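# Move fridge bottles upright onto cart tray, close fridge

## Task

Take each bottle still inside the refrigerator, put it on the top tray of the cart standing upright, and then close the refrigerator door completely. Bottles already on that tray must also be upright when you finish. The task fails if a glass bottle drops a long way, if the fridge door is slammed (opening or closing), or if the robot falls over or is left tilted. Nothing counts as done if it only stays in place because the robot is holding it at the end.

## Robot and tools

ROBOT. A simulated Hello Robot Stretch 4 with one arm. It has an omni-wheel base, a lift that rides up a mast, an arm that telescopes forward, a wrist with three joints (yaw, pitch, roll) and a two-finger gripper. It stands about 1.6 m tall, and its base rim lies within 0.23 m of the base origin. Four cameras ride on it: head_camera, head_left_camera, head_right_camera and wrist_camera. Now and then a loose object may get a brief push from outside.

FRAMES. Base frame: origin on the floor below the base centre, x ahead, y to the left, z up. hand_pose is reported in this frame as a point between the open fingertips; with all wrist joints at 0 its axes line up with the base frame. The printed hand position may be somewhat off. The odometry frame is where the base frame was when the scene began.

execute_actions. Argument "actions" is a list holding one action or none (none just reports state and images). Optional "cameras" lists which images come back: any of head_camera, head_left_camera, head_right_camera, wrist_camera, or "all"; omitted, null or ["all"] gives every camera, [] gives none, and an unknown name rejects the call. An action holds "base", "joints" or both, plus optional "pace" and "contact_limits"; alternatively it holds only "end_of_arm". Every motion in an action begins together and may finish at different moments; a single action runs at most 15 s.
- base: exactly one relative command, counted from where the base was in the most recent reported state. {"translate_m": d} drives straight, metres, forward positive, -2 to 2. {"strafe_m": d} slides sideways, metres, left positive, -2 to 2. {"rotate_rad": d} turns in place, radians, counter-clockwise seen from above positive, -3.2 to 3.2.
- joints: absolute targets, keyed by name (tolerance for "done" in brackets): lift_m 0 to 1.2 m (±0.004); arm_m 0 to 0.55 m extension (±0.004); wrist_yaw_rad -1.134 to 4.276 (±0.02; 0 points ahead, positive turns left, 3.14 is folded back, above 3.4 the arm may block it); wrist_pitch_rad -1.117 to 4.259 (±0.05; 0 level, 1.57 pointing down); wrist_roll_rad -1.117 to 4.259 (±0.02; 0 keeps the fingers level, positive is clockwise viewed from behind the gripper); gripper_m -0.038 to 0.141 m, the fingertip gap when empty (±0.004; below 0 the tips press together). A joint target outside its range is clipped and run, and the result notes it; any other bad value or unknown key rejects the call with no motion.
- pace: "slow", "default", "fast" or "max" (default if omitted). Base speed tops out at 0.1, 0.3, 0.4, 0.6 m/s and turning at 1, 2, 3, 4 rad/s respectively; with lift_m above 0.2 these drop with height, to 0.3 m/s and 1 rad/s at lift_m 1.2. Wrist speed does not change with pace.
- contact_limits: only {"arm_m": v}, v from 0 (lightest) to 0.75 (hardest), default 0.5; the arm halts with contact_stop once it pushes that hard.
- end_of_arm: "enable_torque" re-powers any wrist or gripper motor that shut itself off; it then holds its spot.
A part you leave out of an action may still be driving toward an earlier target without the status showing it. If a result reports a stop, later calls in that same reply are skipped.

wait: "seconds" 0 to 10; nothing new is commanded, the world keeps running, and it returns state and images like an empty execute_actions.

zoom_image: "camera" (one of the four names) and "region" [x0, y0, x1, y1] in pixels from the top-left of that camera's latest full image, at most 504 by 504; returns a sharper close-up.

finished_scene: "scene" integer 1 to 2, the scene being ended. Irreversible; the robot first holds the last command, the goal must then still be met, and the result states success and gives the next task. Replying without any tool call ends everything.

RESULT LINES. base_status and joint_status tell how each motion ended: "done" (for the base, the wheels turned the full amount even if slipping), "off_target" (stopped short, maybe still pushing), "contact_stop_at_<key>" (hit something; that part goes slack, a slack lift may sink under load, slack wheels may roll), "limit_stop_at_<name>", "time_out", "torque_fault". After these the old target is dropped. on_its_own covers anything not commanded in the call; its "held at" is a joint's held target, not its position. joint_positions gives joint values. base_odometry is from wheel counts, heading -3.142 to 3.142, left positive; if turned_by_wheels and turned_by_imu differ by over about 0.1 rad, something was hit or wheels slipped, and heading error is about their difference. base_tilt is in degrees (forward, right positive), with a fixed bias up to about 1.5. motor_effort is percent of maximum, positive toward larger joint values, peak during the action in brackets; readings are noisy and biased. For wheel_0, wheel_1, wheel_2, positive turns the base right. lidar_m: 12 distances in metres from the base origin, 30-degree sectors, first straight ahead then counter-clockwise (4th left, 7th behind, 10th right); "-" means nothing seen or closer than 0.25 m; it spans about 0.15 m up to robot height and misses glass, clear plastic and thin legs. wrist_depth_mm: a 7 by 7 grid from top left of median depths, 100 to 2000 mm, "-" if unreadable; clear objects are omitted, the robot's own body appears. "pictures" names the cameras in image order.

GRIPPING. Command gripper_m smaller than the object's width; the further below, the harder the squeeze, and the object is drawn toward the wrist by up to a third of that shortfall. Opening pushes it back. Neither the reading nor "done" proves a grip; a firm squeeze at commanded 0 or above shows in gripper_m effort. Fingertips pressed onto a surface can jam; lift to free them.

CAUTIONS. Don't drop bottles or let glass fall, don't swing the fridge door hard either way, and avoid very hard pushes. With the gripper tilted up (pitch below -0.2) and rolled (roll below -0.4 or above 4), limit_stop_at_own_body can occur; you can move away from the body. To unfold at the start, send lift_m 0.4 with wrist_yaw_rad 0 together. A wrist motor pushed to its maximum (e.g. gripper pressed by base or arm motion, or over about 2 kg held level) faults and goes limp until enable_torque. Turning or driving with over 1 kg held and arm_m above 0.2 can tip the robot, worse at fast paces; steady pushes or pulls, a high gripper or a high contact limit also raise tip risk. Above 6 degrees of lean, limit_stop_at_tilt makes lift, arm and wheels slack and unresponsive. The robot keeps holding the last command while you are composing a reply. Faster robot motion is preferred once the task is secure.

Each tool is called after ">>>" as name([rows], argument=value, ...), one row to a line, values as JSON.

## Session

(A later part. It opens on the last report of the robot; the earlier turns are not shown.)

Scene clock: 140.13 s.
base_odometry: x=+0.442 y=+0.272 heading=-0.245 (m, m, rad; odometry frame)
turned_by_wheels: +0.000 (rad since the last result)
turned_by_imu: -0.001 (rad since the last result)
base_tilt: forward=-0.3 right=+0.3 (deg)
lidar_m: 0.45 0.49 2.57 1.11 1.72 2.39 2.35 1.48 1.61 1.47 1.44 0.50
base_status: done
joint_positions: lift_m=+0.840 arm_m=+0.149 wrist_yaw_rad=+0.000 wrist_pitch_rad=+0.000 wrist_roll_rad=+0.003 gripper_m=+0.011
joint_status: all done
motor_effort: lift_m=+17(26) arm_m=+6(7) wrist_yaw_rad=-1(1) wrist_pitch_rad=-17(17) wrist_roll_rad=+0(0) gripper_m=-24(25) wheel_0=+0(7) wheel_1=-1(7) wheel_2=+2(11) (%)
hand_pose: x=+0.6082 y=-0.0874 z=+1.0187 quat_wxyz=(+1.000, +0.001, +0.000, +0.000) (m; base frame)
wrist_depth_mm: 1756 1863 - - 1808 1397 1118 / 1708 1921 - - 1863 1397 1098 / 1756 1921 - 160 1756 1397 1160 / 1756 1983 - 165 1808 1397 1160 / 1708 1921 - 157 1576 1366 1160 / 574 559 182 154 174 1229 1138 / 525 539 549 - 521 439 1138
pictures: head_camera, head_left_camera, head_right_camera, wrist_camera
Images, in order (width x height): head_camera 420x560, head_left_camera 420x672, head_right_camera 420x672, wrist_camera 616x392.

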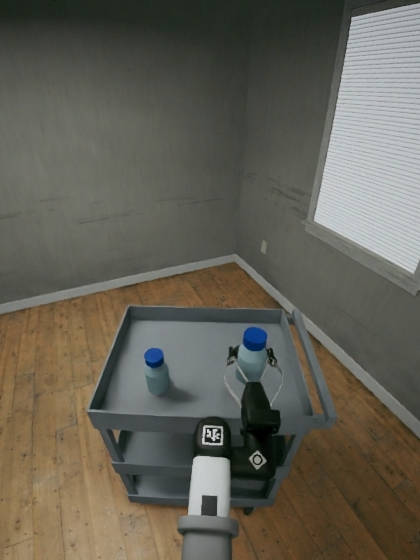

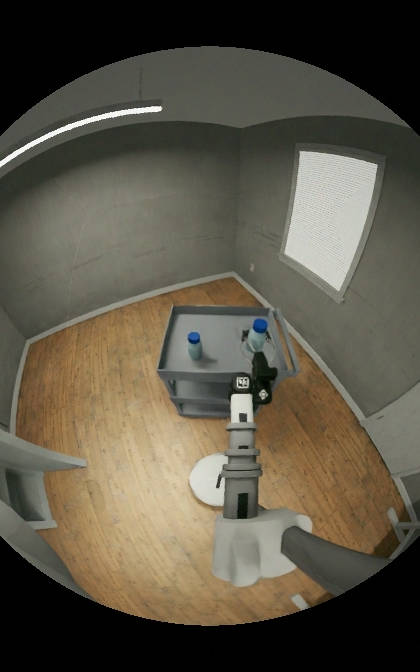

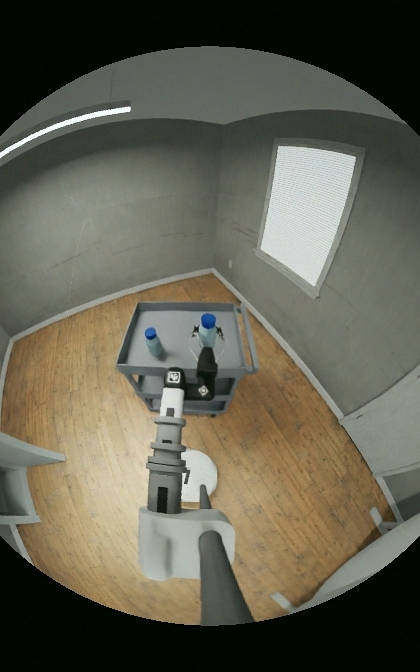

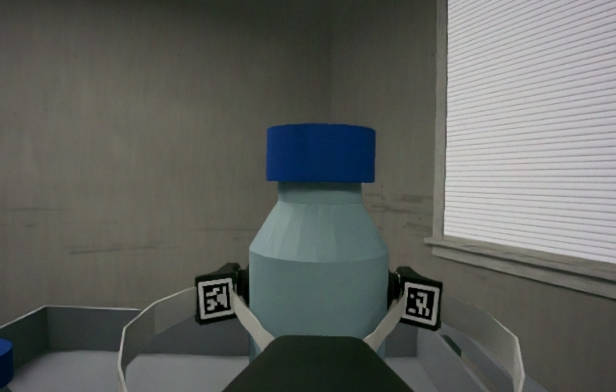

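>>> execute_actions([
  {"base":{"strafe_m":-0.05},"joints":{"lift_m":0.76},"pace":"slow"},
], cameras=["wrist_camera","head_camera"])

>>> execute_actions([
  {"joints":{"lift_m":0.74},"pace":"slow"},
], cameras=["wrist_camera"])

Scene clock: 152.27 s.
base_odometry: x=+0.430 y=+0.224 heading=-0.245 (m, m, rad; odometry frame)
turned_by_wheels: +0.000 (rad since the last result)
turned_by_imu: +0.001 (rad since the last result)
base_tilt: forward=-0.4 right=+0.5 (deg)
lidar_m: 0.46 0.50 2.58 1.17 1.78 2.45 2.30 1.46 1.56 1.42 1.39 0.50
base_status: done
joint_positions: lift_m=+0.760 arm_m=+0.149 wrist_yaw_rad=+0.000 wrist_pitch_rad=+0.000 wrist_roll_rad=+0.003 gripper_m=+0.011
joint_status: all done
motor_effort: lift_m=+16(16) arm_m=+7(6) wrist_yaw_rad=+0(0) wrist_pitch_rad=-17(17) wrist_roll_rad=+0(0) gripper_m=-25(24) wheel_0=+2(3) wheel_1=-1(4) wheel_2=+1(3) (%)
hand_pose: x=+0.6082 y=-0.0874 z=+0.9387 quat_wxyz=(+1.000, +0.001, +0.000, +0.000) (m; base frame)
wrist_depth_mm: 1756 - - - 1756 1366 1060 / 1756 1921 - - 1863 1366 1118 / 1863 1921 - 160 1618 1336 1098 / 1921 1983 - 165 1756 1366 1078 / 1708 1863 - 157 535 1308 1098 / 535 544 181 154 174 373 1098 / 384 382 387 - 370 282 270
pictures: head_camera, wrist_camera
Images, in order (width x height): head_camera 420x560, wrist_camera 616x392.

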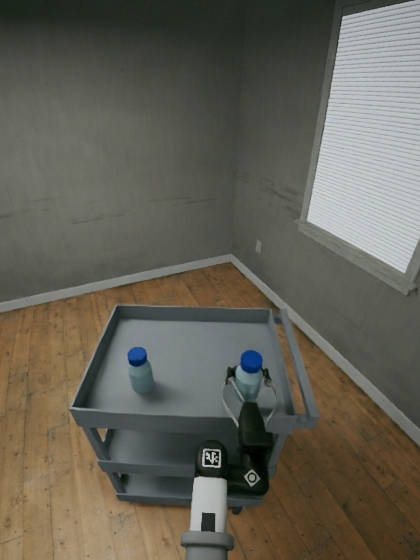

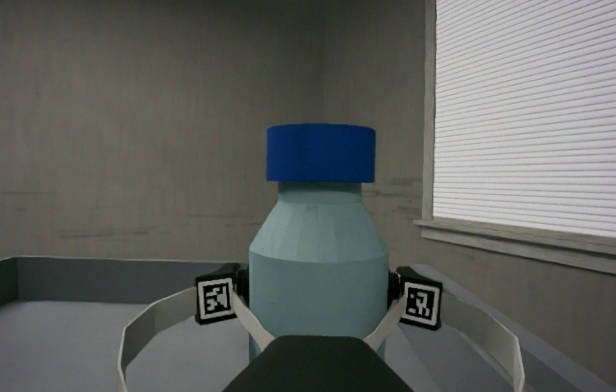

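Scene clock: 153.20 s.
base_odometry: x=+0.430 y=+0.224 heading=-0.245 (m, m, rad; odometry frame)
turned_by_wheels: +0.000 (rad since the last result)
turned_by_imu: +0.000 (rad since the last result)
base_tilt: forward=-0.3 right=+0.3 (deg)
lidar_m: 0.46 0.48 2.58 1.16 1.77 2.45 2.33 1.46 1.57 1.43 1.40 0.51
base_status: not commanded
joint_positions: lift_m=+0.740 arm_m=+0.149 wrist_yaw_rad=+0.000 wrist_pitch_rad=+0.000 wrist_roll_rad=+0.003 gripper_m=+0.011
joint_status: all done
motor_effort: lift_m=+16(15) arm_m=+6(7) wrist_yaw_rad=+0(2) wrist_pitch_rad=-17(17) wrist_roll_rad=+2(1) gripper_m=-26(25) wheel_0=+2(2) wheel_1=-1(1) wheel_2=+1(1) (%)
hand_pose: x=+0.6082 y=-0.0874 z=+0.9187 quat_wxyz=(+1.000, +0.001, +0.000, +0.000) (m; base frame)
wrist_depth_mm: 1756 1921 - - 1756 1366 1098 / 1756 1921 - - 1808 1336 1078 / 1756 1921 - 160 1661 1366 1118 / 1756 1983 - 165 1756 1336 1078 / 569 564 574 157 492 1308 1098 / 477 488 181 154 174 312 1042 / 343 342 349 - 357 281 248
pictures: wrist_camera
Images, in order (width x height): wrist_camera 616x392.

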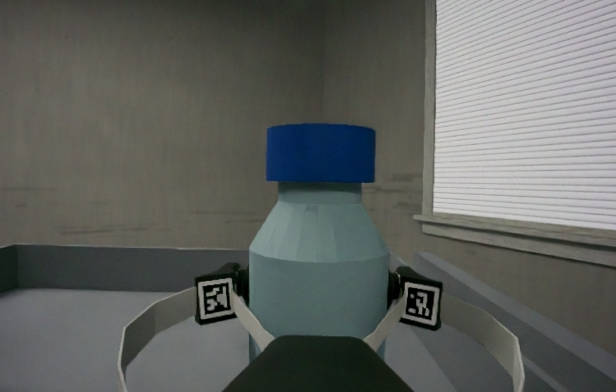

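>>> execute_actions([
  {"joints":{"lift_m":0.70},"pace":"slow"},
], cameras=["wrist_camera","head_camera"])

Scene clock: 162.37 s.
base_odometry: x=+0.430 y=+0.224 heading=-0.245 (m, m, rad; odometry frame)
turned_by_wheels: +0.000 (rad since the last result)
turned_by_imu: +0.001 (rad since the last result)
base_tilt: forward=-0.5 right=+0.4 (deg)
lidar_m: 0.46 0.49 2.59 1.17 1.77 2.46 2.33 1.46 1.55 1.45 1.38 0.50
base_status: not commanded
joint_positions: lift_m=+0.700 arm_m=+0.149 wrist_yaw_rad=+0.000 wrist_pitch_rad=+0.000 wrist_roll_rad=+0.003 gripper_m=+0.011
joint_status: all done
motor_effort: lift_m=+17(16) arm_m=+6(7) wrist_yaw_rad=-1(1) wrist_pitch_rad=-17(18) wrist_roll_rad=-1(0) gripper_m=-25(23) wheel_0=+2(2) wheel_1=-1(2) wheel_2=+1(1) (%)
hand_pose: x=+0.6082 y=-0.0874 z=+0.8787 quat_wxyz=(+1.000, +0.001, +0.000, +0.000) (m; base frame)
wrist_depth_mm: 1756 1863 - - 1756 1336 1098 / 1756 1921 - - 1863 1366 1078 / 1756 1983 - 159 1661 1308 1098 / 1756 1983 - 166 1661 1336 1098 / 564 569 569 156 375 407 1078 / 373 379 182 154 174 230 224 / 266 265 272 - 274 257 192
pictures: head_camera, wrist_camera
Images, in order (width x height): head_camera 420x560, wrist_camera 616x392.

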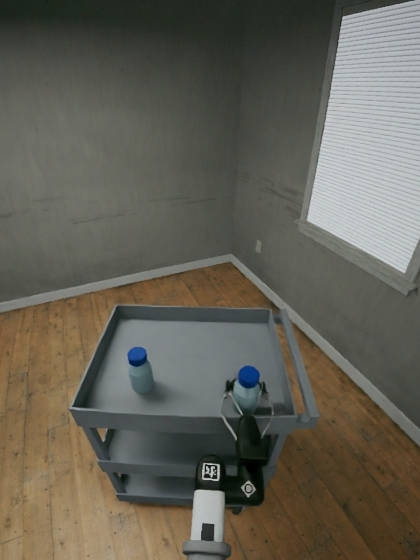

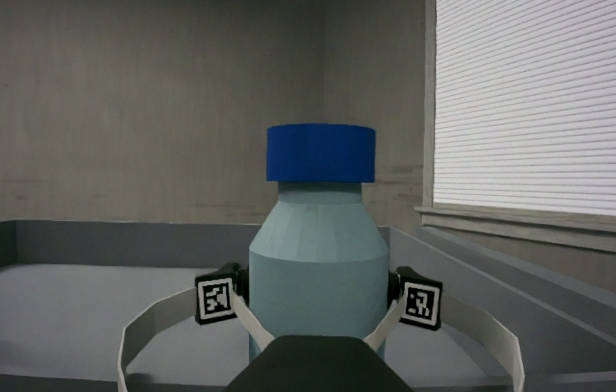

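>>> execute_actions([
  {"joints":{"lift_m":0.684},"pace":"slow"},
], cameras=["wrist_camera"])

Scene clock: 172.13 s.
base_odometry: x=+0.430 y=+0.223 heading=-0.245 (m, m, rad; odometry frame)
turned_by_wheels: +0.000 (rad since the last result)
turned_by_imu: +0.001 (rad since the last result)
base_tilt: forward=-0.5 right=+0.3 (deg)
lidar_m: 0.46 0.50 2.58 1.17 1.75 2.44 2.33 1.45 1.57 1.44 1.40 0.50
base_status: not commanded
joint_positions: lift_m=+0.685 arm_m=+0.149 wrist_yaw_rad=-0.001 wrist_pitch_rad=-0.021 wrist_roll_rad=+0.005 gripper_m=+0.011
joint_status: all done
on_its_own: wrist_pitch_rad is at rest, and its effort (+42) is outside its rest range (-23 to +23)
motor_effort: lift_m=+5(16) arm_m=+6(6) wrist_yaw_rad=+0(1) wrist_pitch_rad=+42(43) wrist_roll_rad=-5(6) gripper_m=-25(25) wheel_0=+2(2) wheel_1=-1(1) wheel_2=+1(1) (%)
hand_pose: x=+0.6081 y=-0.0877 z=+0.8696 quat_wxyz=(+1.000, +0.002, -0.010, +0.000) (m; base frame)
wrist_depth_mm: 1808 1983 - - 1756 1397 1098 / 1808 1983 - - 1808 1366 1118 / 1756 - - 160 1618 1366 1098 / 1808 1983 - 165 1808 1336 1098 / 564 564 569 157 368 1182 1098 / 392 402 179 154 174 229 239 / 272 271 278 - 282 214 191
pictures: wrist_camera
Images, in order (width x height): wrist_camera 616x392.

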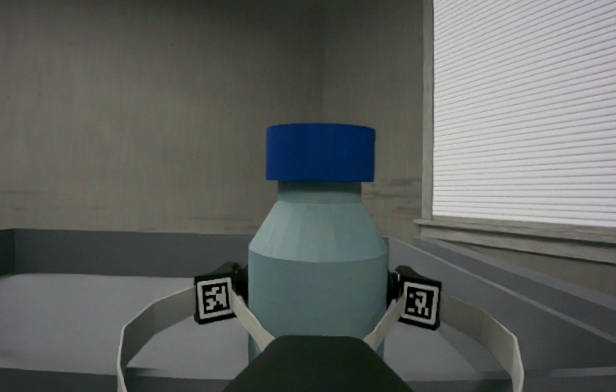

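>>> execute_actions([
  {"joints":{"lift_m":0.74},"pace":"slow"},
], cameras=[])

>>> execute_actions([
  {"joints":{"arm_m":0.22,"wrist_pitch_rad":0.15},"base":{"strafe_m":0.02},"pace":"slow"},
], cameras=["wrist_camera","head_camera"])

Scene clock: 182.03 s.
base_odometry: x=+0.430 y=+0.223 heading=-0.245 (m, m, rad; odometry frame)
turned_by_wheels: +0.000 (rad since the last result)
turned_by_imu: +0.001 (rad since the last result)
base_tilt: forward=-0.4 right=+0.3 (deg)
lidar_m: 0.46 0.47 2.56 1.16 1.76 2.45 2.31 1.45 1.56 1.43 1.39 0.49
base_status: not commanded
joint_positions: lift_m=+0.739 arm_m=+0.149 wrist_yaw_rad=+0.000 wrist_pitch_rad=+0.000 wrist_roll_rad=+0.003 gripper_m=+0.011
joint_status: all done
motor_effort: lift_m=+28(29) arm_m=+6(7) wrist_yaw_rad=+1(3) wrist_pitch_rad=-17(42) wrist_roll_rad=+1(6) gripper_m=-23(23) wheel_0=+2(2) wheel_1=-1(1) wheel_2=+1(1) (%)
hand_pose: x=+0.6082 y=-0.0875 z=+0.9178 quat_wxyz=(+1.000, +0.001, +0.000, +0.000) (m; base frame)
wrist_depth_mm: 1756 1921 - - 1756 1336 1098 / 1808 1921 - - 1756 1336 1098 / 1756 1983 - 159 1618 1366 1098 / 1808 1921 - 165 1708 1366 1098 / 569 569 564 156 484 1281 1098 / 480 488 181 154 174 312 1060 / 342 342 347 - 351 282 240
pictures: none
No camera images: the call's "cameras" was empty. Leave "cameras" out to get every camera's image.

Scene clock: 184.00 s.
base_odometry: x=+0.434 y=+0.243 heading=-0.245 (m, m, rad; odometry frame)
turned_by_wheels: +0.000 (rad since the last result)
turned_by_imu: +0.000 (rad since the last result)
base_tilt: forward=-0.2 right=+0.3 (deg)
lidar_m: 0.47 0.46 2.56 1.11 1.72 2.42 2.34 1.47 1.56 1.46 1.42 0.50
base_status: done
joint_positions: lift_m=+0.739 arm_m=+0.219 wrist_yaw_rad=-0.002 wrist_pitch_rad=+0.156 wrist_roll_rad=+0.003 gripper_m=+0.011
joint_status: all done
motor_effort: lift_m=+28(28) arm_m=+8(7) wrist_yaw_rad=+4(6) wrist_pitch_rad=-18(18) wrist_roll_rad=-1(1) gripper_m=-24(26) wheel_0=-1(4) wheel_1=+0(7) wheel_2=-2(0) (%)
hand_pose: x=+0.6743 y=-0.0878 z=+0.8728 quat_wxyz=(+0.997, +0.002, +0.078, -0.001) (m; base frame)
wrist_depth_mm: 1708 1756 1983 - 1708 1336 1042 / 1708 1808 - - 1708 1281 1042 / 1708 1863 - 160 1618 1308 1078 / 504 517 517 165 521 1229 1060 / 462 469 473 156 410 330 294 / 320 322 182 154 175 257 220 / 253 250 254 - 255 243 216
pictures: head_camera, wrist_camera
Images, in order (width x height): head_camera 420x560, wrist_camera 616x392.

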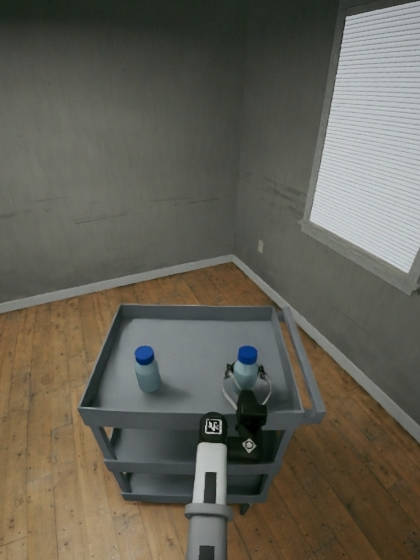

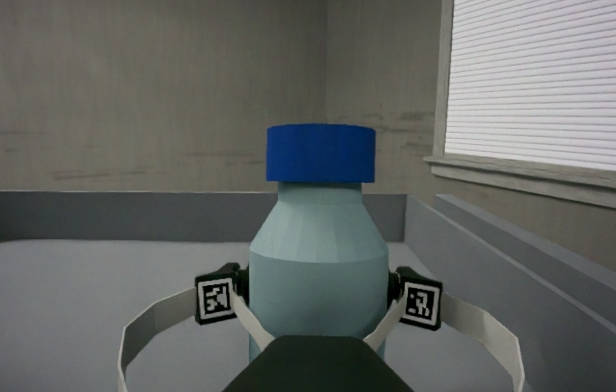

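Target hand z ≈0.862 at edge contact.

>>> execute_actions([
  {"joints":{"lift_m":0.727},"pace":"slow"},
], cameras=["wrist_camera"])

Scene clock: 190.13 s.
base_odometry: x=+0.434 y=+0.243 heading=-0.245 (m, m, rad; odometry frame)
turned_by_wheels: +0.000 (rad since the last result)
turned_by_imu: +0.001 (rad since the last result)
base_tilt: forward=-0.4 right=+0.2 (deg)
lidar_m: 0.48 0.50 2.58 1.15 1.74 2.44 2.34 1.47 1.56 1.46 1.43 0.52
base_status: not commanded
joint_positions: lift_m=+0.728 arm_m=+0.219 wrist_yaw_rad=-0.002 wrist_pitch_rad=+0.152 wrist_roll_rad=+0.003 gripper_m=+0.011
joint_status: all done
motor_effort: lift_m=+12(27) arm_m=+8(8) wrist_yaw_rad=+5(5) wrist_pitch_rad=-5(17) wrist_roll_rad=-1(0) gripper_m=-23(23) wheel_0=-1(1) wheel_1=+0(0) wheel_2=-3(2) (%)
hand_pose: x=+0.6745 y=-0.0879 z=+0.8623 quat_wxyz=(+0.997, +0.002, +0.076, -0.001) (m; base frame)
wrist_depth_mm: 1661 1756 1921 - 1708 1229 1042 / 1618 1808 - - 1661 1281 1060 / 1661 1808 - 160 1708 1308 1098 / 504 512 517 165 517 1205 1078 / 442 452 466 156 399 320 283 / 309 310 182 154 174 258 218 / 239 239 242 - 244 242 216
pictures: wrist_camera
Images, in order (width x height): wrist_camera 616x392.

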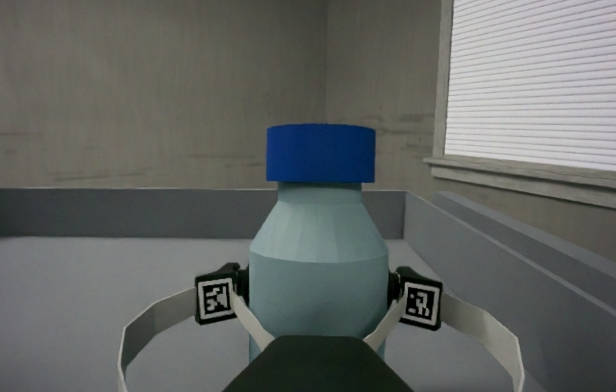

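Supported.

>>> execute_actions([
  {"joints":{"gripper_m":0.11},"pace":"slow"},
], cameras=["wrist_camera","head_camera"])

Scene clock: 198.63 s.
base_odometry: x=+0.434 y=+0.243 heading=-0.245 (m, m, rad; odometry frame)
turned_by_wheels: +0.000 (rad since the last result)
turned_by_imu: +0.002 (rad since the last result)
base_tilt: forward=-0.4 right=+0.4 (deg)
lidar_m: 0.48 0.49 2.57 1.12 1.73 2.41 2.35 1.47 1.56 1.45 1.42 0.52
base_status: not commanded
joint_positions: lift_m=+0.728 arm_m=+0.219 wrist_yaw_rad=-0.002 wrist_pitch_rad=+0.151 wrist_roll_rad=+0.003 gripper_m=+0.110
joint_status: all done
motor_effort: lift_m=+12(12) arm_m=+8(8) wrist_yaw_rad=+5(4) wrist_pitch_rad=-2(5) wrist_roll_rad=-1(1) gripper_m=-1(24) wheel_0=-1(1) wheel_1=+0(0) wheel_2=-2(2) (%)
hand_pose: x=+0.6746 y=-0.0879 z=+0.8627 quat_wxyz=(+0.997, +0.002, +0.075, -0.001) (m; base frame)
wrist_depth_mm: 1618 1756 - - 1708 1281 1042 / 1661 1863 - - 1661 1336 1042 / 1618 1921 - - 1756 1308 1098 / 508 508 512 180 521 1205 1078 / 449 455 466 183 410 319 285 / 309 314 283 179 191 259 219 / 240 238 256 - 250 243 216
pictures: head_camera, wrist_camera
Images, in order (width x height): head_camera 420x560, wrist_camera 616x392.

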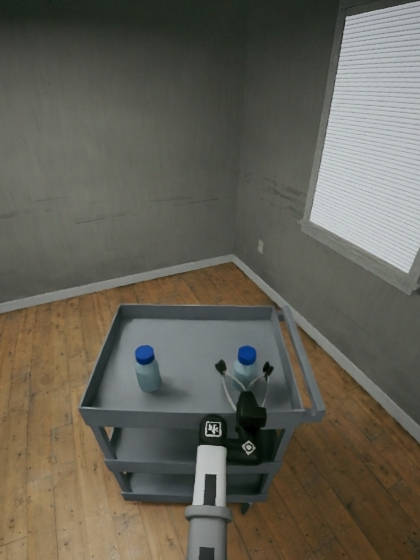

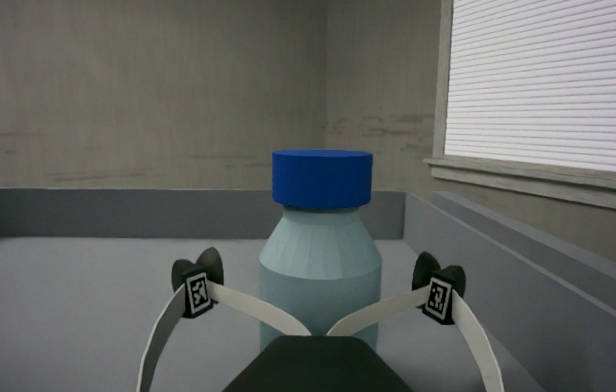

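>>> execute_actions([
  {"joints":{"lift_m":0.80}},
], cameras=[])

>>> execute_actions([
  {"joints":{"arm_m":0,"wrist_pitch_rad":0,"gripper_m":0.14},"base":{"translate_m":-0.37}},
], cameras=[])

>>> execute_actions([
  {"base":{"rotate_rad":1.85}},
], cameras=[])

>>> execute_actions([
  {"base":{"translate_m":0.87},"joints":{"arm_m":0.15}},
])

Scene clock: 212.67 s.
base_odometry: x=+0.434 y=+0.243 heading=-0.245 (m, m, rad; odometry frame)
turned_by_wheels: +0.000 (rad since the last result)
turned_by_imu: +0.001 (rad since the last result)
base_tilt: forward=-0.5 right=+0.4 (deg)
lidar_m: 0.49 0.49 2.56 1.14 1.71 2.42 2.35 1.47 1.57 1.46 1.43 0.51
base_status: not commanded
joint_positions: lift_m=+0.800 arm_m=+0.219 wrist_yaw_rad=+0.000 wrist_pitch_rad=+0.152 wrist_roll_rad=+0.003 gripper_m=+0.110
joint_status: all done
motor_effort: lift_m=+27(27) arm_m=+7(8) wrist_yaw_rad=+2(4) wrist_pitch_rad=-5(6) wrist_roll_rad=-2(1) gripper_m=+0(1) wheel_0=-1(1) wheel_1=+0(0) wheel_2=-1(2) (%)
hand_pose: x=+0.6748 y=-0.0875 z=+0.9341 quat_wxyz=(+0.997, +0.002, +0.076, +0.000) (m; base frame)
wrist_depth_mm: 1618 1808 1983 - 1661 1281 1042 / 1661 1808 - - 1756 1308 1078 / 1756 1863 - - 1708 1308 1078 / 1808 1983 - - 1756 1336 1118 / 521 521 525 521 525 1255 1098 / 445 459 410 188 198 330 1078 / 347 345 370 - 370 277 274
pictures: none
No camera images: the call's "cameras" was empty. Leave "cameras" out to get every camera's image.

Scene clock: 215.40 s.
base_odometry: x=+0.076 y=+0.333 heading=-0.245 (m, m, rad; odometry frame)
turned_by_wheels: +0.000 (rad since the last result)
turned_by_imu: +0.001 (rad since the last result)
base_tilt: forward=-0.4 right=+0.3 (deg)
lidar_m: 0.85 0.88 2.92 1.15 1.55 2.24 2.04 1.16 1.22 1.64 1.58 0.92
base_status: done
joint_positions: lift_m=+0.800 arm_m=+0.001 wrist_yaw_rad=+0.000 wrist_pitch_rad=+0.002 wrist_roll_rad=+0.003 gripper_m=+0.140
joint_status: all done
motor_effort: lift_m=+27(27) arm_m=-7(7) wrist_yaw_rad=-1(1) wrist_pitch_rad=-7(5) wrist_roll_rad=-1(0) gripper_m=-3(2) wheel_0=+0(5) wheel_1=+0(3) wheel_2=-1(6) (%)
hand_pose: x=+0.4607 y=-0.0874 z=+0.9771 quat_wxyz=(+1.000, +0.002, +0.001, +0.000) (m; base frame)
wrist_depth_mm: - - - - - 1618 1336 / - - - - - 1618 1336 / - - - - - 1708 1336 / - - - - - 1618 1336 / - 976 1078 1078 1983 1576 1366 / - 640 640 654 661 1464 1336 / 1921 1098 1118 - 1983 1661 1336
pictures: none
No camera images: the call's "cameras" was empty. Leave "cameras" out to get every camera's image.

Scene clock: 217.60 s.
base_odometry: x=+0.075 y=+0.333 heading=+1.604 (m, m, rad; odometry frame)
turned_by_wheels: +1.850 (rad since the last result)
turned_by_imu: +1.854 (rad since the last result)
base_tilt: forward=-0.5 right=+0.5 (deg)
lidar_m: 1.54 2.07 2.22 1.21 1.20 1.41 1.59 1.61 0.82 0.85 2.77 1.14
base_status: done
joint_positions: lift_m=+0.800 arm_m=+0.001 wrist_yaw_rad=+0.000 wrist_pitch_rad=+0.002 wrist_roll_rad=+0.003 gripper_m=+0.140
joint_status: not commanded
motor_effort: lift_m=+26(27) arm_m=-7(7) wrist_yaw_rad=-1(0) wrist_pitch_rad=-7(6) wrist_roll_rad=-1(2) gripper_m=+0(1) wheel_0=+0(7) wheel_1=-1(9) wheel_2=+0(8) (%)
hand_pose: x=+0.4608 y=-0.0874 z=+0.9771 quat_wxyz=(+1.000, +0.002, +0.001, +0.000) (m; base frame)
wrist_depth_mm: 1661 1756 1756 1756 1430 891 - / 1661 1756 1808 1808 1397 917 - / 1708 1808 1756 1756 1430 904 - / 1756 1808 1808 1808 1430 904 - / 1708 1808 1863 1756 1397 854 - / 1708 1708 1336 1708 1205 798 - / 1756 1863 1808 - 1229 878 -
pictures: none
No camera images: the call's "cameras" was empty. Leave "cameras" out to get every camera's image.

Scene clock: 221.97 s.
base_odometry: x=+0.046 y=+1.202 heading=+1.605 (m, m, rad; odometry frame)
turned_by_wheels: +0.000 (rad since the last result)
turned_by_imu: -0.001 (rad since the last result)
base_tilt: forward=-0.4 right=+0.4 (deg)
lidar_m: 0.67 0.68 1.50 2.16 1.67 1.64 2.44 1.27 1.16 2.58 0.53 0.64
base_status: done
joint_positions: lift_m=+0.800 arm_m=+0.149 wrist_yaw_rad=+0.000 wrist_pitch_rad=+0.002 wrist_roll_rad=+0.003 gripper_m=+0.140
joint_status: all done
motor_effort: lift_m=+26(26) arm_m=+6(10) wrist_yaw_rad=-1(1) wrist_pitch_rad=-6(7) wrist_roll_rad=-2(1) gripper_m=+1(1) wheel_0=+1(3) wheel_1=+1(5) wheel_2=+1(9) (%)
hand_pose: x=+0.6082 y=-0.0874 z=+0.9771 quat_wxyz=(+1.000, +0.002, +0.001, +0.000) (m; base frame)
wrist_depth_mm: 320 455 627 627 615 504 424 / 325 462 768 809 788 504 427 / 327 469 768 820 788 504 433 / 327 477 788 809 788 500 430 / 329 424 574 549 609 480 436 / 332 364 399 399 427 433 439 / 334 415 778 - 699 492 442
pictures: head_camera, head_left_camera, head_right_camera, wrist_camera
Images, in order (width x height): head_camera 420x560, head_left_camera 420x672, head_right_camera 420x672, wrist_camera 616x392.

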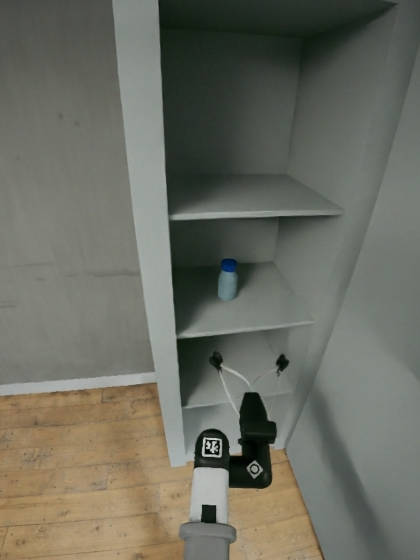

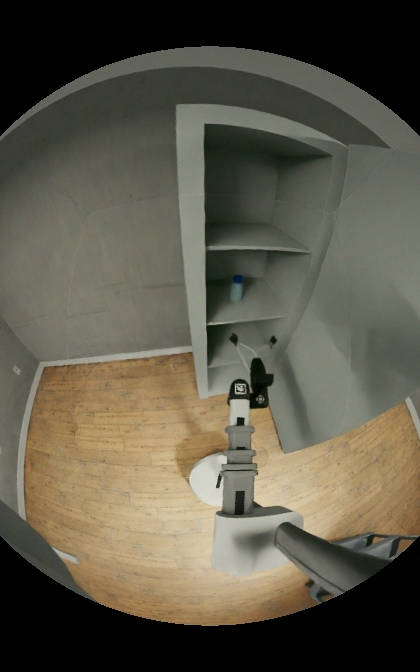

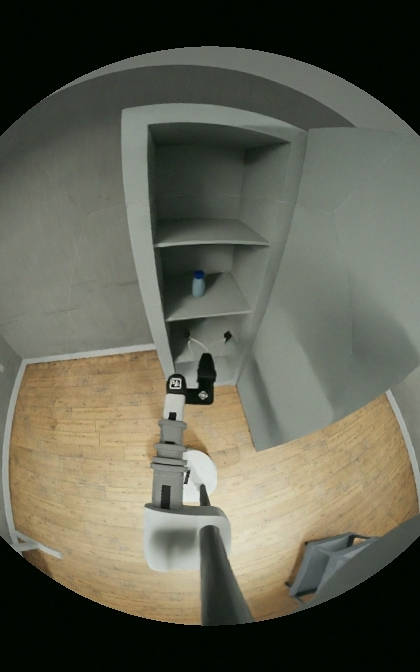

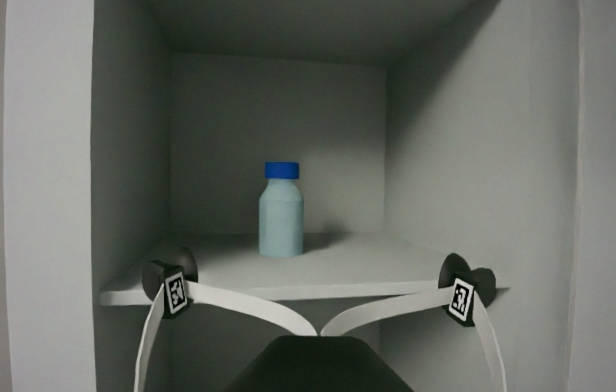

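>>> execute_actions([
  {"base":{"strafe_m":0.047},"joints":{"lift_m":0.85,"wrist_pitch_rad":0.15,"arm_m":0.2}},
], cameras=[])

>>> execute_actions([
  {"joints":{"arm_m":0.46}},
], cameras=["wrist_camera","head_camera"])

Scene clock: 230.23 s.
base_odometry: x=-0.001 y=+1.201 heading=+1.605 (m, m, rad; odometry frame)
turned_by_wheels: +0.000 (rad since the last result)
turned_by_imu: +0.001 (rad since the last result)
base_tilt: forward=-0.4 right=+0.2 (deg)
lidar_m: 0.66 1.23 1.51 2.12 1.67 1.59 2.42 1.30 1.18 2.62 0.57 0.68
base_status: done
joint_positions: lift_m=+0.850 arm_m=+0.199 wrist_yaw_rad=+0.000 wrist_pitch_rad=+0.152 wrist_roll_rad=+0.003 gripper_m=+0.140
joint_status: all done
motor_effort: lift_m=+27(27) arm_m=+7(7) wrist_yaw_rad=-1(0) wrist_pitch_rad=-5(4) wrist_roll_rad=-2(3) gripper_m=+2(1) wheel_0=+2(8) wheel_1=+0(2) wheel_2=+0(1) (%)
hand_pose: x=+0.6548 y=-0.0874 z=+0.9841 quat_wxyz=(+0.997, +0.002, +0.076, +0.000) (m; base frame)
wrist_depth_mm: 254 355 668 707 732 539 418 / 257 357 683 723 759 554 418 / 266 355 715 732 778 559 427 / 273 351 699 517 750 554 427 / 279 307 449 455 459 459 421 / 290 298 355 359 368 484 427 / 297 309 788 - 788 559 430
pictures: none
No camera images: the call's "cameras" was empty. Leave "cameras" out to get every camera's image.

Scene clock: 232.13 s.
base_odometry: x=-0.001 y=+1.201 heading=+1.605 (m, m, rad; odometry frame)
turned_by_wheels: +0.000 (rad since the last result)
turned_by_imu: +0.000 (rad since the last result)
base_tilt: forward=-0.4 right=+0.2 (deg)
lidar_m: 0.67 1.25 1.50 2.11 1.67 1.60 2.45 1.29 1.18 2.63 0.57 0.67
base_status: not commanded
joint_positions: lift_m=+0.850 arm_m=+0.459 wrist_yaw_rad=+0.000 wrist_pitch_rad=+0.152 wrist_roll_rad=+0.003 gripper_m=+0.140
joint_status: all done
motor_effort: lift_m=+27(27) arm_m=+7(9) wrist_yaw_rad=-2(1) wrist_pitch_rad=-7(6) wrist_roll_rad=-3(2) gripper_m=-1(1) wheel_0=+2(2) wheel_1=+0(0) wheel_2=+0(0) (%)
hand_pose: x=+0.9148 y=-0.0874 z=+0.9840 quat_wxyz=(+0.997, +0.002, +0.076, +0.000) (m; base frame)
wrist_depth_mm: 310 424 445 462 477 455 355 / 303 430 452 477 492 469 357 / 303 439 469 258 508 473 362 / 304 459 477 244 530 473 362 / 297 433 415 242 452 430 364 / 281 286 276 244 278 276 310 / 234 232 246 - 251 236 247
pictures: head_camera, wrist_camera
Images, in order (width x height): head_camera 420x560, wrist_camera 616x392.

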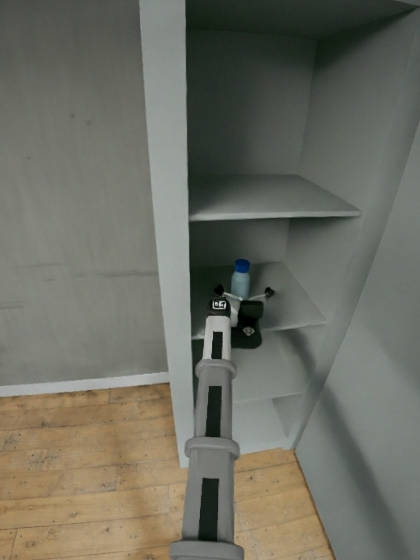

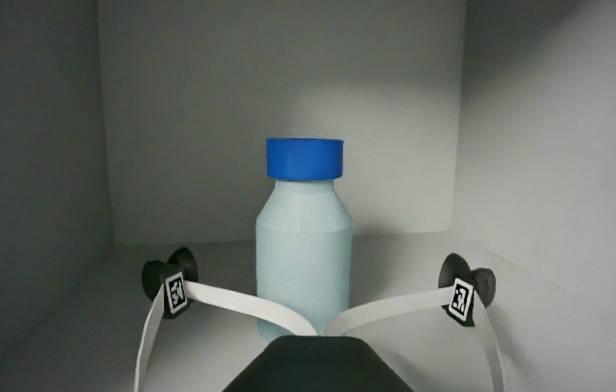

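>>> execute_actions([
  {"base":{"strafe_m":0.007},"joints":{"arm_m":0.528}},
], cameras=["wrist_camera"])

>>> execute_actions([
  {"joints":{"gripper_m":0.01}},
], cameras=[])

>>> execute_actions([
  {"joints":{"lift_m":0.88},"pace":"slow"},
], cameras=["wrist_camera"])

Scene clock: 241.57 s.
base_odometry: x=-0.008 y=+1.200 heading=+1.605 (m, m, rad; odometry frame)
turned_by_wheels: +0.000 (rad since the last result)
turned_by_imu: +0.001 (rad since the last result)
base_tilt: forward=-0.4 right=+0.4 (deg)
lidar_m: 0.66 1.24 1.52 2.09 1.68 1.58 2.43 1.32 1.20 2.62 0.57 0.70
base_status: done
joint_positions: lift_m=+0.850 arm_m=+0.527 wrist_yaw_rad=+0.000 wrist_pitch_rad=+0.152 wrist_roll_rad=+0.003 gripper_m=+0.140
joint_status: all done
motor_effort: lift_m=+27(27) arm_m=+7(6) wrist_yaw_rad=-2(1) wrist_pitch_rad=-6(5) wrist_roll_rad=-2(1) gripper_m=-1(0) wheel_0=+0(5) wheel_1=-2(9) wheel_2=+0(0) (%)
hand_pose: x=+0.9829 y=-0.0874 z=+0.9840 quat_wxyz=(+0.997, +0.002, +0.076, +0.000) (m; base frame)
wrist_depth_mm: 327 364 377 397 415 427 347 / 317 373 387 402 421 433 351 / 319 382 397 407 436 449 349 / 319 389 413 173 452 455 353 / 314 397 407 174 421 415 355 / 282 283 276 171 277 276 312 / 233 234 236 - 243 236 246
pictures: wrist_camera
Images, in order (width x height): wrist_camera 616x392.

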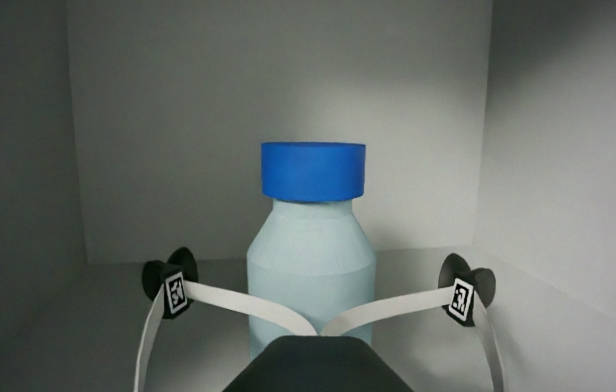

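Scene clock: 243.83 s.
base_odometry: x=-0.008 y=+1.200 heading=+1.605 (m, m, rad; odometry frame)
turned_by_wheels: +0.000 (rad since the last result)
turned_by_imu: +0.001 (rad since the last result)
base_tilt: forward=-0.4 right=+0.2 (deg)
lidar_m: 0.68 1.22 1.51 2.09 1.67 1.61 2.46 1.30 1.21 2.61 0.57 0.69
base_status: not commanded
joint_positions: lift_m=+0.850 arm_m=+0.527 wrist_yaw_rad=+0.001 wrist_pitch_rad=+0.155 wrist_roll_rad=+0.003 gripper_m=+0.011
joint_status: all done
motor_effort: lift_m=+27(27) arm_m=+7(7) wrist_yaw_rad=-2(4) wrist_pitch_rad=-14(14) wrist_roll_rad=-1(1) gripper_m=-23(24) wheel_0=+0(1) wheel_1=-1(1) wheel_2=+0(0) (%)
hand_pose: x=+0.9828 y=-0.0872 z=+0.9832 quat_wxyz=(+0.997, +0.002, +0.077, +0.000) (m; base frame)
wrist_depth_mm: 329 364 379 394 410 427 347 / 317 373 387 404 427 436 349 / 320 379 397 182 439 452 351 / 317 394 410 154 455 462 355 / 312 399 413 156 410 418 353 / 279 297 183 151 175 287 307 / 229 228 231 - 234 232 236
pictures: none
No camera images: the call's "cameras" was empty. Leave "cameras" out to get every camera's image.

Scene clock: 244.90 s.
base_odometry: x=-0.008 y=+1.200 heading=+1.605 (m, m, rad; odometry frame)
turned_by_wheels: +0.000 (rad since the last result)
turned_by_imu: +0.000 (rad since the last result)
base_tilt: forward=-0.5 right=+0.3 (deg)
lidar_m: 0.67 1.22 1.46 2.09 1.69 1.60 2.45 1.30 1.20 2.60 0.57 0.70
base_status: not commanded
joint_positions: lift_m=+0.879 arm_m=+0.527 wrist_yaw_rad=+0.001 wrist_pitch_rad=+0.156 wrist_roll_rad=+0.003 gripper_m=+0.011
joint_status: all done
motor_effort: lift_m=+29(30) arm_m=+7(7) wrist_yaw_rad=-1(2) wrist_pitch_rad=-18(18) wrist_roll_rad=-1(4) gripper_m=-24(24) wheel_0=+0(0) wheel_1=-1(1) wheel_2=+0(0) (%)
hand_pose: x=+0.9827 y=-0.0873 z=+1.0127 quat_wxyz=(+0.997, +0.002, +0.078, +0.000) (m; base frame)
wrist_depth_mm: 325 362 375 397 407 424 345 / 319 370 389 407 424 433 349 / 319 384 402 188 436 442 351 / 317 397 407 150 449 462 349 / 312 407 418 155 455 452 353 / 306 355 183 150 173 342 340 / 270 273 274 - 279 278 287
pictures: wrist_camera
Images, in order (width x height): wrist_camera 616x392.

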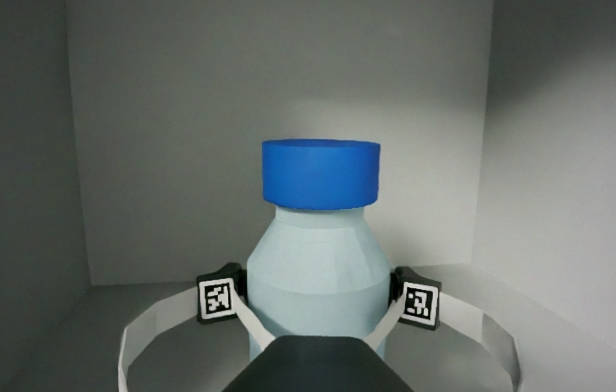

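>>> execute_actions([
  {"joints":{"arm_m":0.0}},
], cameras=[])

>>> execute_actions([
  {"base":{"translate_m":-0.73}},
], cameras=[])

>>> execute_actions([
  {"base":{"rotate_rad":-1.85},"pace":"slow"},
], cameras=[])

>>> execute_actions([
  {"base":{"translate_m":0.46},"joints":{"arm_m":0.2}},
], cameras=["wrist_camera","head_camera"])

Scene clock: 262.97 s.
base_odometry: x=-0.008 y=+1.200 heading=+1.605 (m, m, rad; odometry frame)
turned_by_wheels: +0.000 (rad since the last result)
turned_by_imu: +0.001 (rad since the last result)
base_tilt: forward=-0.4 right=+0.3 (deg)
lidar_m: 0.38 1.26 1.50 2.10 1.69 1.61 2.46 1.31 1.22 2.63 0.56 0.40
base_status: not commanded
joint_positions: lift_m=+0.879 arm_m=+0.001 wrist_yaw_rad=+0.000 wrist_pitch_rad=+0.157 wrist_roll_rad=+0.003 gripper_m=+0.011
joint_status: all done
motor_effort: lift_m=+29(29) arm_m=-7(9) wrist_yaw_rad=+0(1) wrist_pitch_rad=-18(19) wrist_roll_rad=-1(0) gripper_m=-22(25) wheel_0=+0(0) wheel_1=-1(1) wheel_2=+0(0) (%)
hand_pose: x=+0.4572 y=-0.0875 z=+1.0126 quat_wxyz=(+0.997, +0.002, +0.078, +0.000) (m; base frame)
wrist_depth_mm: 891 439 676 750 741 615 525 / 904 452 866 904 931 621 544 / 931 469 891 189 917 615 521 / 960 960 723 149 788 634 530 / 991 991 504 154 597 603 525 / 991 1060 183 150 174 621 530 / 1042 1060 554 - 866 647 539
pictures: none
No camera images: the call's "cameras" was empty. Leave "cameras" out to get every camera's image.

Scene clock: 266.87 s.
base_odometry: x=+0.017 y=+0.471 heading=+1.605 (m, m, rad; odometry frame)
turned_by_wheels: +0.000 (rad since the last result)
turned_by_imu: +0.003 (rad since the last result)
base_tilt: forward=-0.3 right=+0.3 (deg)
lidar_m: 0.37 1.94 2.16 1.94 1.18 1.39 1.73 1.75 0.94 0.92 2.79 0.41
base_status: done
joint_positions: lift_m=+0.879 arm_m=+0.001 wrist_yaw_rad=+0.000 wrist_pitch_rad=+0.156 wrist_roll_rad=+0.003 gripper_m=+0.011
joint_status: not commanded
motor_effort: lift_m=+28(29) arm_m=-7(7) wrist_yaw_rad=-1(0) wrist_pitch_rad=-18(19) wrist_roll_rad=-2(2) gripper_m=-21(25) wheel_0=+0(1) wheel_1=-1(5) wheel_2=-1(5) (%)
hand_pose: x=+0.4572 y=-0.0874 z=+1.0127 quat_wxyz=(+0.997, +0.002, +0.078, +0.000) (m; base frame)
wrist_depth_mm: 1499 1499 1576 1537 1336 917 691 / 1499 1618 1576 1576 1366 931 699 / 1537 1661 1708 189 1308 946 707 / 1576 1618 1756 150 1281 946 707 / 1618 1708 1756 155 1205 946 707 / 1708 1756 183 150 173 854 741 / 1661 1708 1708 - 1308 931 741
pictures: none
No camera images: the call's "cameras" was empty. Leave "cameras" out to get every camera's image.

Scene clock: 270.00 s.
base_odometry: x=+0.017 y=+0.471 heading=-0.245 (m, m, rad; odometry frame)
turned_by_wheels: -1.850 (rad since the last result)
turned_by_imu: -1.853 (rad since the last result)
base_tilt: forward=-0.4 right=+0.3 (deg)
lidar_m: 0.38 2.80 1.06 1.12 1.40 2.11 1.99 1.14 1.16 1.70 1.71 0.41
base_status: done
joint_positions: lift_m=+0.879 arm_m=+0.001 wrist_yaw_rad=+0.000 wrist_pitch_rad=+0.156 wrist_roll_rad=+0.003 gripper_m=+0.011
joint_status: not commanded
motor_effort: lift_m=+28(28) arm_m=-7(7) wrist_yaw_rad=+0(2) wrist_pitch_rad=-18(19) wrist_roll_rad=-2(2) gripper_m=-25(25) wheel_0=+1(5) wheel_1=+1(0) wheel_2=+0(4) (%)
hand_pose: x=+0.4572 y=-0.0875 z=+1.0127 quat_wxyz=(+0.997, +0.002, +0.078, +0.000) (m; base frame)
wrist_depth_mm: - - - - - 1756 1430 / - - - - - 1756 1397 / - - - 189 - 1808 1464 / - - - 150 1205 1863 1464 / - - 750 156 759 1756 1499 / - - 183 150 174 1756 1537 / 1708 1661 946 - 820 1756 1499
pictures: none
No camera images: the call's "cameras" was empty. Leave "cameras" out to get every camera's image.

Scene clock: 273.00 s.
base_odometry: x=+0.463 y=+0.359 heading=-0.245 (m, m, rad; odometry frame)
turned_by_wheels: +0.000 (rad since the last result)
turned_by_imu: +0.000 (rad since the last result)
base_tilt: forward=-0.5 right=+0.2 (deg)
lidar_m: 0.46 0.50 2.48 1.04 1.59 2.31 2.40 1.56 1.62 1.59 1.55 0.50
base_status: done
joint_positions: lift_m=+0.879 arm_m=+0.199 wrist_yaw_rad=+0.000 wrist_pitch_rad=+0.156 wrist_roll_rad=+0.003 gripper_m=+0.011
joint_status: all done
motor_effort: lift_m=+28(28) arm_m=+7(7) wrist_yaw_rad=-1(0) wrist_pitch_rad=-18(18) wrist_roll_rad=-1(1) gripper_m=-26(23) wheel_0=+1(6) wheel_1=+1(1) wheel_2=+1(9) (%)
hand_pose: x=+0.6547 y=-0.0874 z=+1.0127 quat_wxyz=(+0.997, +0.002, +0.078, +0.000) (m; base frame)
wrist_depth_mm: 1618 1808 1983 - 1921 1397 1118 / 1618 1756 - - 1921 1430 1138 / 1756 1863 - 189 1863 1430 1160 / 1756 1921 - 150 1756 1464 1205 / 1708 1921 - 155 1756 1537 1229 / 530 544 183 150 174 504 1182 / 247 466 466 - 469 249 402
pictures: head_camera, wrist_camera
Images, in order (width x height): head_camera 420x560, wrist_camera 616x392.

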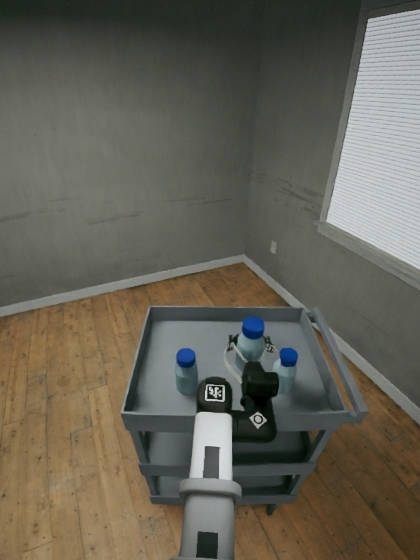

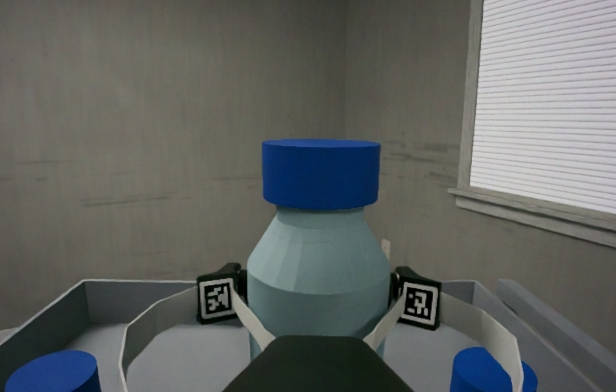

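>>> execute_actions([
  {"base":{"strafe_m":0.027},"joints":{"arm_m":0.23}},
], cameras=[])

>>> execute_actions([
  {"joints":{"lift_m":0.745},"pace":"slow"},
], cameras=["wrist_camera","head_camera"])

Scene clock: 280.57 s.
base_odometry: x=+0.470 y=+0.385 heading=-0.245 (m, m, rad; odometry frame)
turned_by_wheels: +0.000 (rad since the last result)
turned_by_imu: +0.001 (rad since the last result)
base_tilt: forward=-0.3 right=+0.3 (deg)
lidar_m: 0.46 0.49 2.51 0.98 1.55 2.27 2.42 1.56 1.65 1.62 1.55 0.53
base_status: done
joint_positions: lift_m=+0.879 arm_m=+0.229 wrist_yaw_rad=+0.000 wrist_pitch_rad=+0.156 wrist_roll_rad=+0.003 gripper_m=+0.011
joint_status: all done
motor_effort: lift_m=+28(28) arm_m=+7(7) wrist_yaw_rad=-2(3) wrist_pitch_rad=-18(18) wrist_roll_rad=-2(2) gripper_m=-24(22) wheel_0=+0(6) wheel_1=-1(6) wheel_2=+0(4) (%)
hand_pose: x=+0.6847 y=-0.0874 z=+1.0127 quat_wxyz=(+0.997, +0.002, +0.078, +0.000) (m; base frame)
wrist_depth_mm: 1576 1708 1863 - 1863 1397 1160 / 1618 1756 1921 - 1921 1397 1182 / 1661 1808 - 190 1863 1464 1205 / 1708 1921 - 149 1808 1464 1205 / 1756 1921 - 155 1756 1499 1229 / 1708 512 183 150 174 508 508 / 427 459 473 - 469 473 399
pictures: none
No camera images: the call's "cameras" was empty. Leave "cameras" out to get every camera's image.

Scene clock: 282.50 s.
base_odometry: x=+0.470 y=+0.385 heading=-0.245 (m, m, rad; odometry frame)
turned_by_wheels: +0.000 (rad since the last result)
turned_by_imu: +0.000 (rad since the last result)
base_tilt: forward=-0.5 right=+0.3 (deg)
lidar_m: 0.47 0.49 2.48 0.99 1.50 2.28 2.40 1.54 1.63 1.59 1.56 0.50
base_status: not commanded
joint_positions: lift_m=+0.746 arm_m=+0.229 wrist_yaw_rad=-0.001 wrist_pitch_rad=+0.144 wrist_roll_rad=+0.002 gripper_m=+0.011
joint_status: all done
motor_effort: lift_m=+4(27) arm_m=+7(6) wrist_yaw_rad=+2(2) wrist_pitch_rad=+17(19) wrist_roll_rad=+2(3) gripper_m=-23(25) wheel_0=+0(0) wheel_1=-1(1) wheel_2=+0(0) (%)
hand_pose: x=+0.6851 y=-0.0877 z=+0.8831 quat_wxyz=(+0.997, +0.001, +0.072, +0.000) (m; base frame)
wrist_depth_mm: 1576 1756 1983 - 1921 1430 1160 / 1537 1808 1983 - 1921 1430 1205 / 1661 1708 - 189 1921 1499 1182 / 1618 1808 - 150 1756 1430 1182 / 166 492 492 155 500 512 190 / 167 204 183 150 174 216 187 / 164 268 286 - 289 276 183
pictures: head_camera, wrist_camera
Images, in order (width x height): head_camera 420x560, wrist_camera 616x392.

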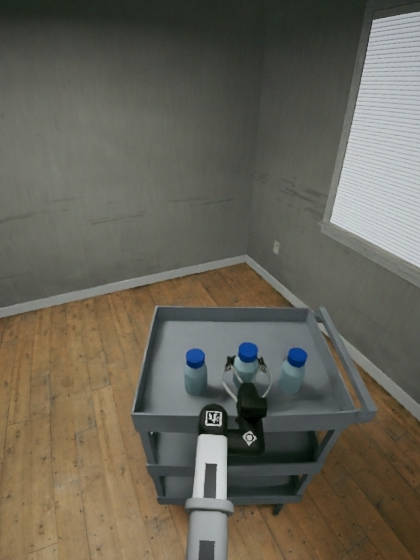

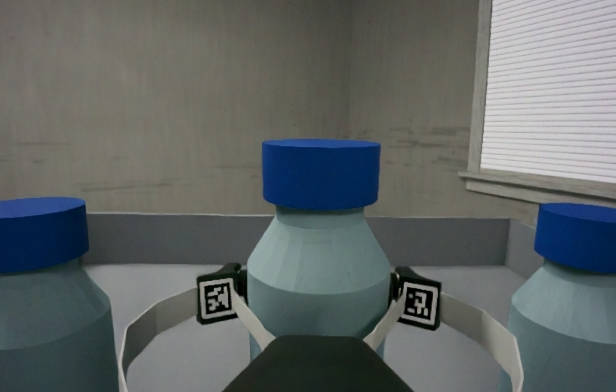

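>>> execute_actions([
  {"joints":{"lift_m":0.88}},
], cameras=[])

>>> execute_actions([
  {"joints":{"arm_m":0.38,"wrist_pitch_rad":0.27}},
], cameras=[])

>>> execute_actions([
  {"joints":{"lift_m":0.80},"pace":"slow"},
], cameras=["wrist_camera","head_camera"])

Scene clock: 296.67 s.
base_odometry: x=+0.470 y=+0.385 heading=-0.245 (m, m, rad; odometry frame)
turned_by_wheels: +0.000 (rad since the last result)
turned_by_imu: +0.001 (rad since the last result)
base_tilt: forward=-0.3 right=+0.2 (deg)
lidar_m: 0.46 0.49 2.49 0.97 1.53 2.26 2.39 1.55 1.62 1.60 1.55 0.50
base_status: not commanded
joint_positions: lift_m=+0.879 arm_m=+0.229 wrist_yaw_rad=+0.000 wrist_pitch_rad=+0.156 wrist_roll_rad=+0.003 gripper_m=+0.011
joint_status: all done
motor_effort: lift_m=+29(29) arm_m=+6(7) wrist_yaw_rad=-2(2) wrist_pitch_rad=-18(22) wrist_roll_rad=+0(3) gripper_m=-25(23) wheel_0=+0(0) wheel_1=-1(1) wheel_2=+0(0) (%)
hand_pose: x=+0.6849 y=-0.0873 z=+1.0127 quat_wxyz=(+0.997, +0.001, +0.078, +0.000) (m; base frame)
wrist_depth_mm: 1576 1708 1921 - 1921 1430 1138 / 1618 1756 1983 - 1921 1430 1160 / 1576 1808 - 189 1808 1464 1205 / 1708 1921 - 149 1808 1430 1229 / 1808 1921 - 155 1808 1499 1229 / 1708 517 183 151 174 504 504 / 433 462 469 - 473 469 402
pictures: none
No camera images: the call's "cameras" was empty. Leave "cameras" out to get every camera's image.

Scene clock: 298.17 s.
base_odometry: x=+0.470 y=+0.385 heading=-0.245 (m, m, rad; odometry frame)
turned_by_wheels: +0.000 (rad since the last result)
turned_by_imu: +0.000 (rad since the last result)
base_tilt: forward=-0.3 right=+0.3 (deg)
lidar_m: 0.47 0.48 2.47 0.99 1.51 2.27 2.38 1.55 1.64 1.61 1.55 0.51
base_status: not commanded
joint_positions: lift_m=+0.879 arm_m=+0.379 wrist_yaw_rad=+0.000 wrist_pitch_rad=+0.276 wrist_roll_rad=+0.003 gripper_m=+0.011
joint_status: all done
motor_effort: lift_m=+28(28) arm_m=+6(7) wrist_yaw_rad=-2(2) wrist_pitch_rad=-18(21) wrist_roll_rad=+0(0) gripper_m=-25(25) wheel_0=+0(0) wheel_1=-1(1) wheel_2=+0(0) (%)
hand_pose: x=+0.8273 y=-0.0874 z=+0.9790 quat_wxyz=(+0.990, +0.001, +0.138, +0.000) (m; base frame)
wrist_depth_mm: 1430 1576 1756 1921 1756 1308 1118 / 1499 1618 1808 - 1863 1397 1078 / 1576 1661 1863 190 1863 1397 1118 / 1576 1808 1983 149 1708 1430 1138 / 1661 1863 - 155 1708 1464 1182 / 384 382 183 150 173 392 397 / 384 387 394 - 394 389 389
pictures: none
No camera images: the call's "cameras" was empty. Leave "cameras" out to get every camera's image.

Scene clock: 299.70 s.
base_odometry: x=+0.470 y=+0.385 heading=-0.245 (m, m, rad; odometry frame)
turned_by_wheels: +0.000 (rad since the last result)
turned_by_imu: +0.000 (rad since the last result)
base_tilt: forward=-0.5 right=+0.3 (deg)
lidar_m: 0.45 0.50 2.51 1.00 1.53 2.25 2.40 1.53 1.65 1.62 1.54 0.50
base_status: not commanded
joint_positions: lift_m=+0.800 arm_m=+0.379 wrist_yaw_rad=+0.000 wrist_pitch_rad=+0.276 wrist_roll_rad=+0.003 gripper_m=+0.011
joint_status: all done
motor_effort: lift_m=+17(29) arm_m=+7(6) wrist_yaw_rad=-1(1) wrist_pitch_rad=-17(17) wrist_roll_rad=+0(0) gripper_m=-26(23) wheel_0=+0(0) wheel_1=-1(1) wheel_2=+0(0) (%)
hand_pose: x=+0.8273 y=-0.0874 z=+0.8999 quat_wxyz=(+0.990, +0.001, +0.138, +0.000) (m; base frame)
wrist_depth_mm: 1464 1576 1661 1921 1808 1336 1078 / 1499 1618 1808 - 1808 1366 1098 / 1576 1618 1921 189 1756 1430 1118 / 1618 1808 1983 149 1756 1464 1182 / 359 364 362 155 366 375 377 / 351 351 183 150 174 340 355 / 286 286 289 - 289 286 298
pictures: head_camera, wrist_camera
Images, in order (width x height): head_camera 420x560, wrist_camera 616x392.

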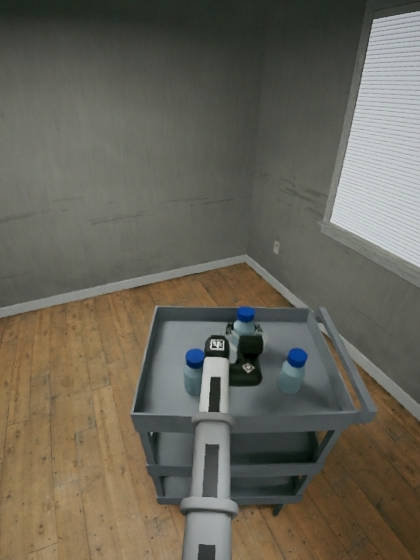

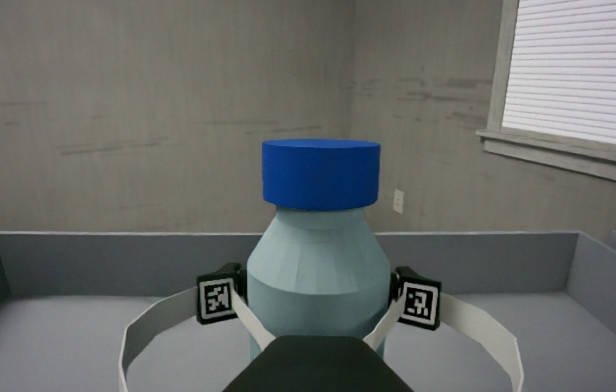

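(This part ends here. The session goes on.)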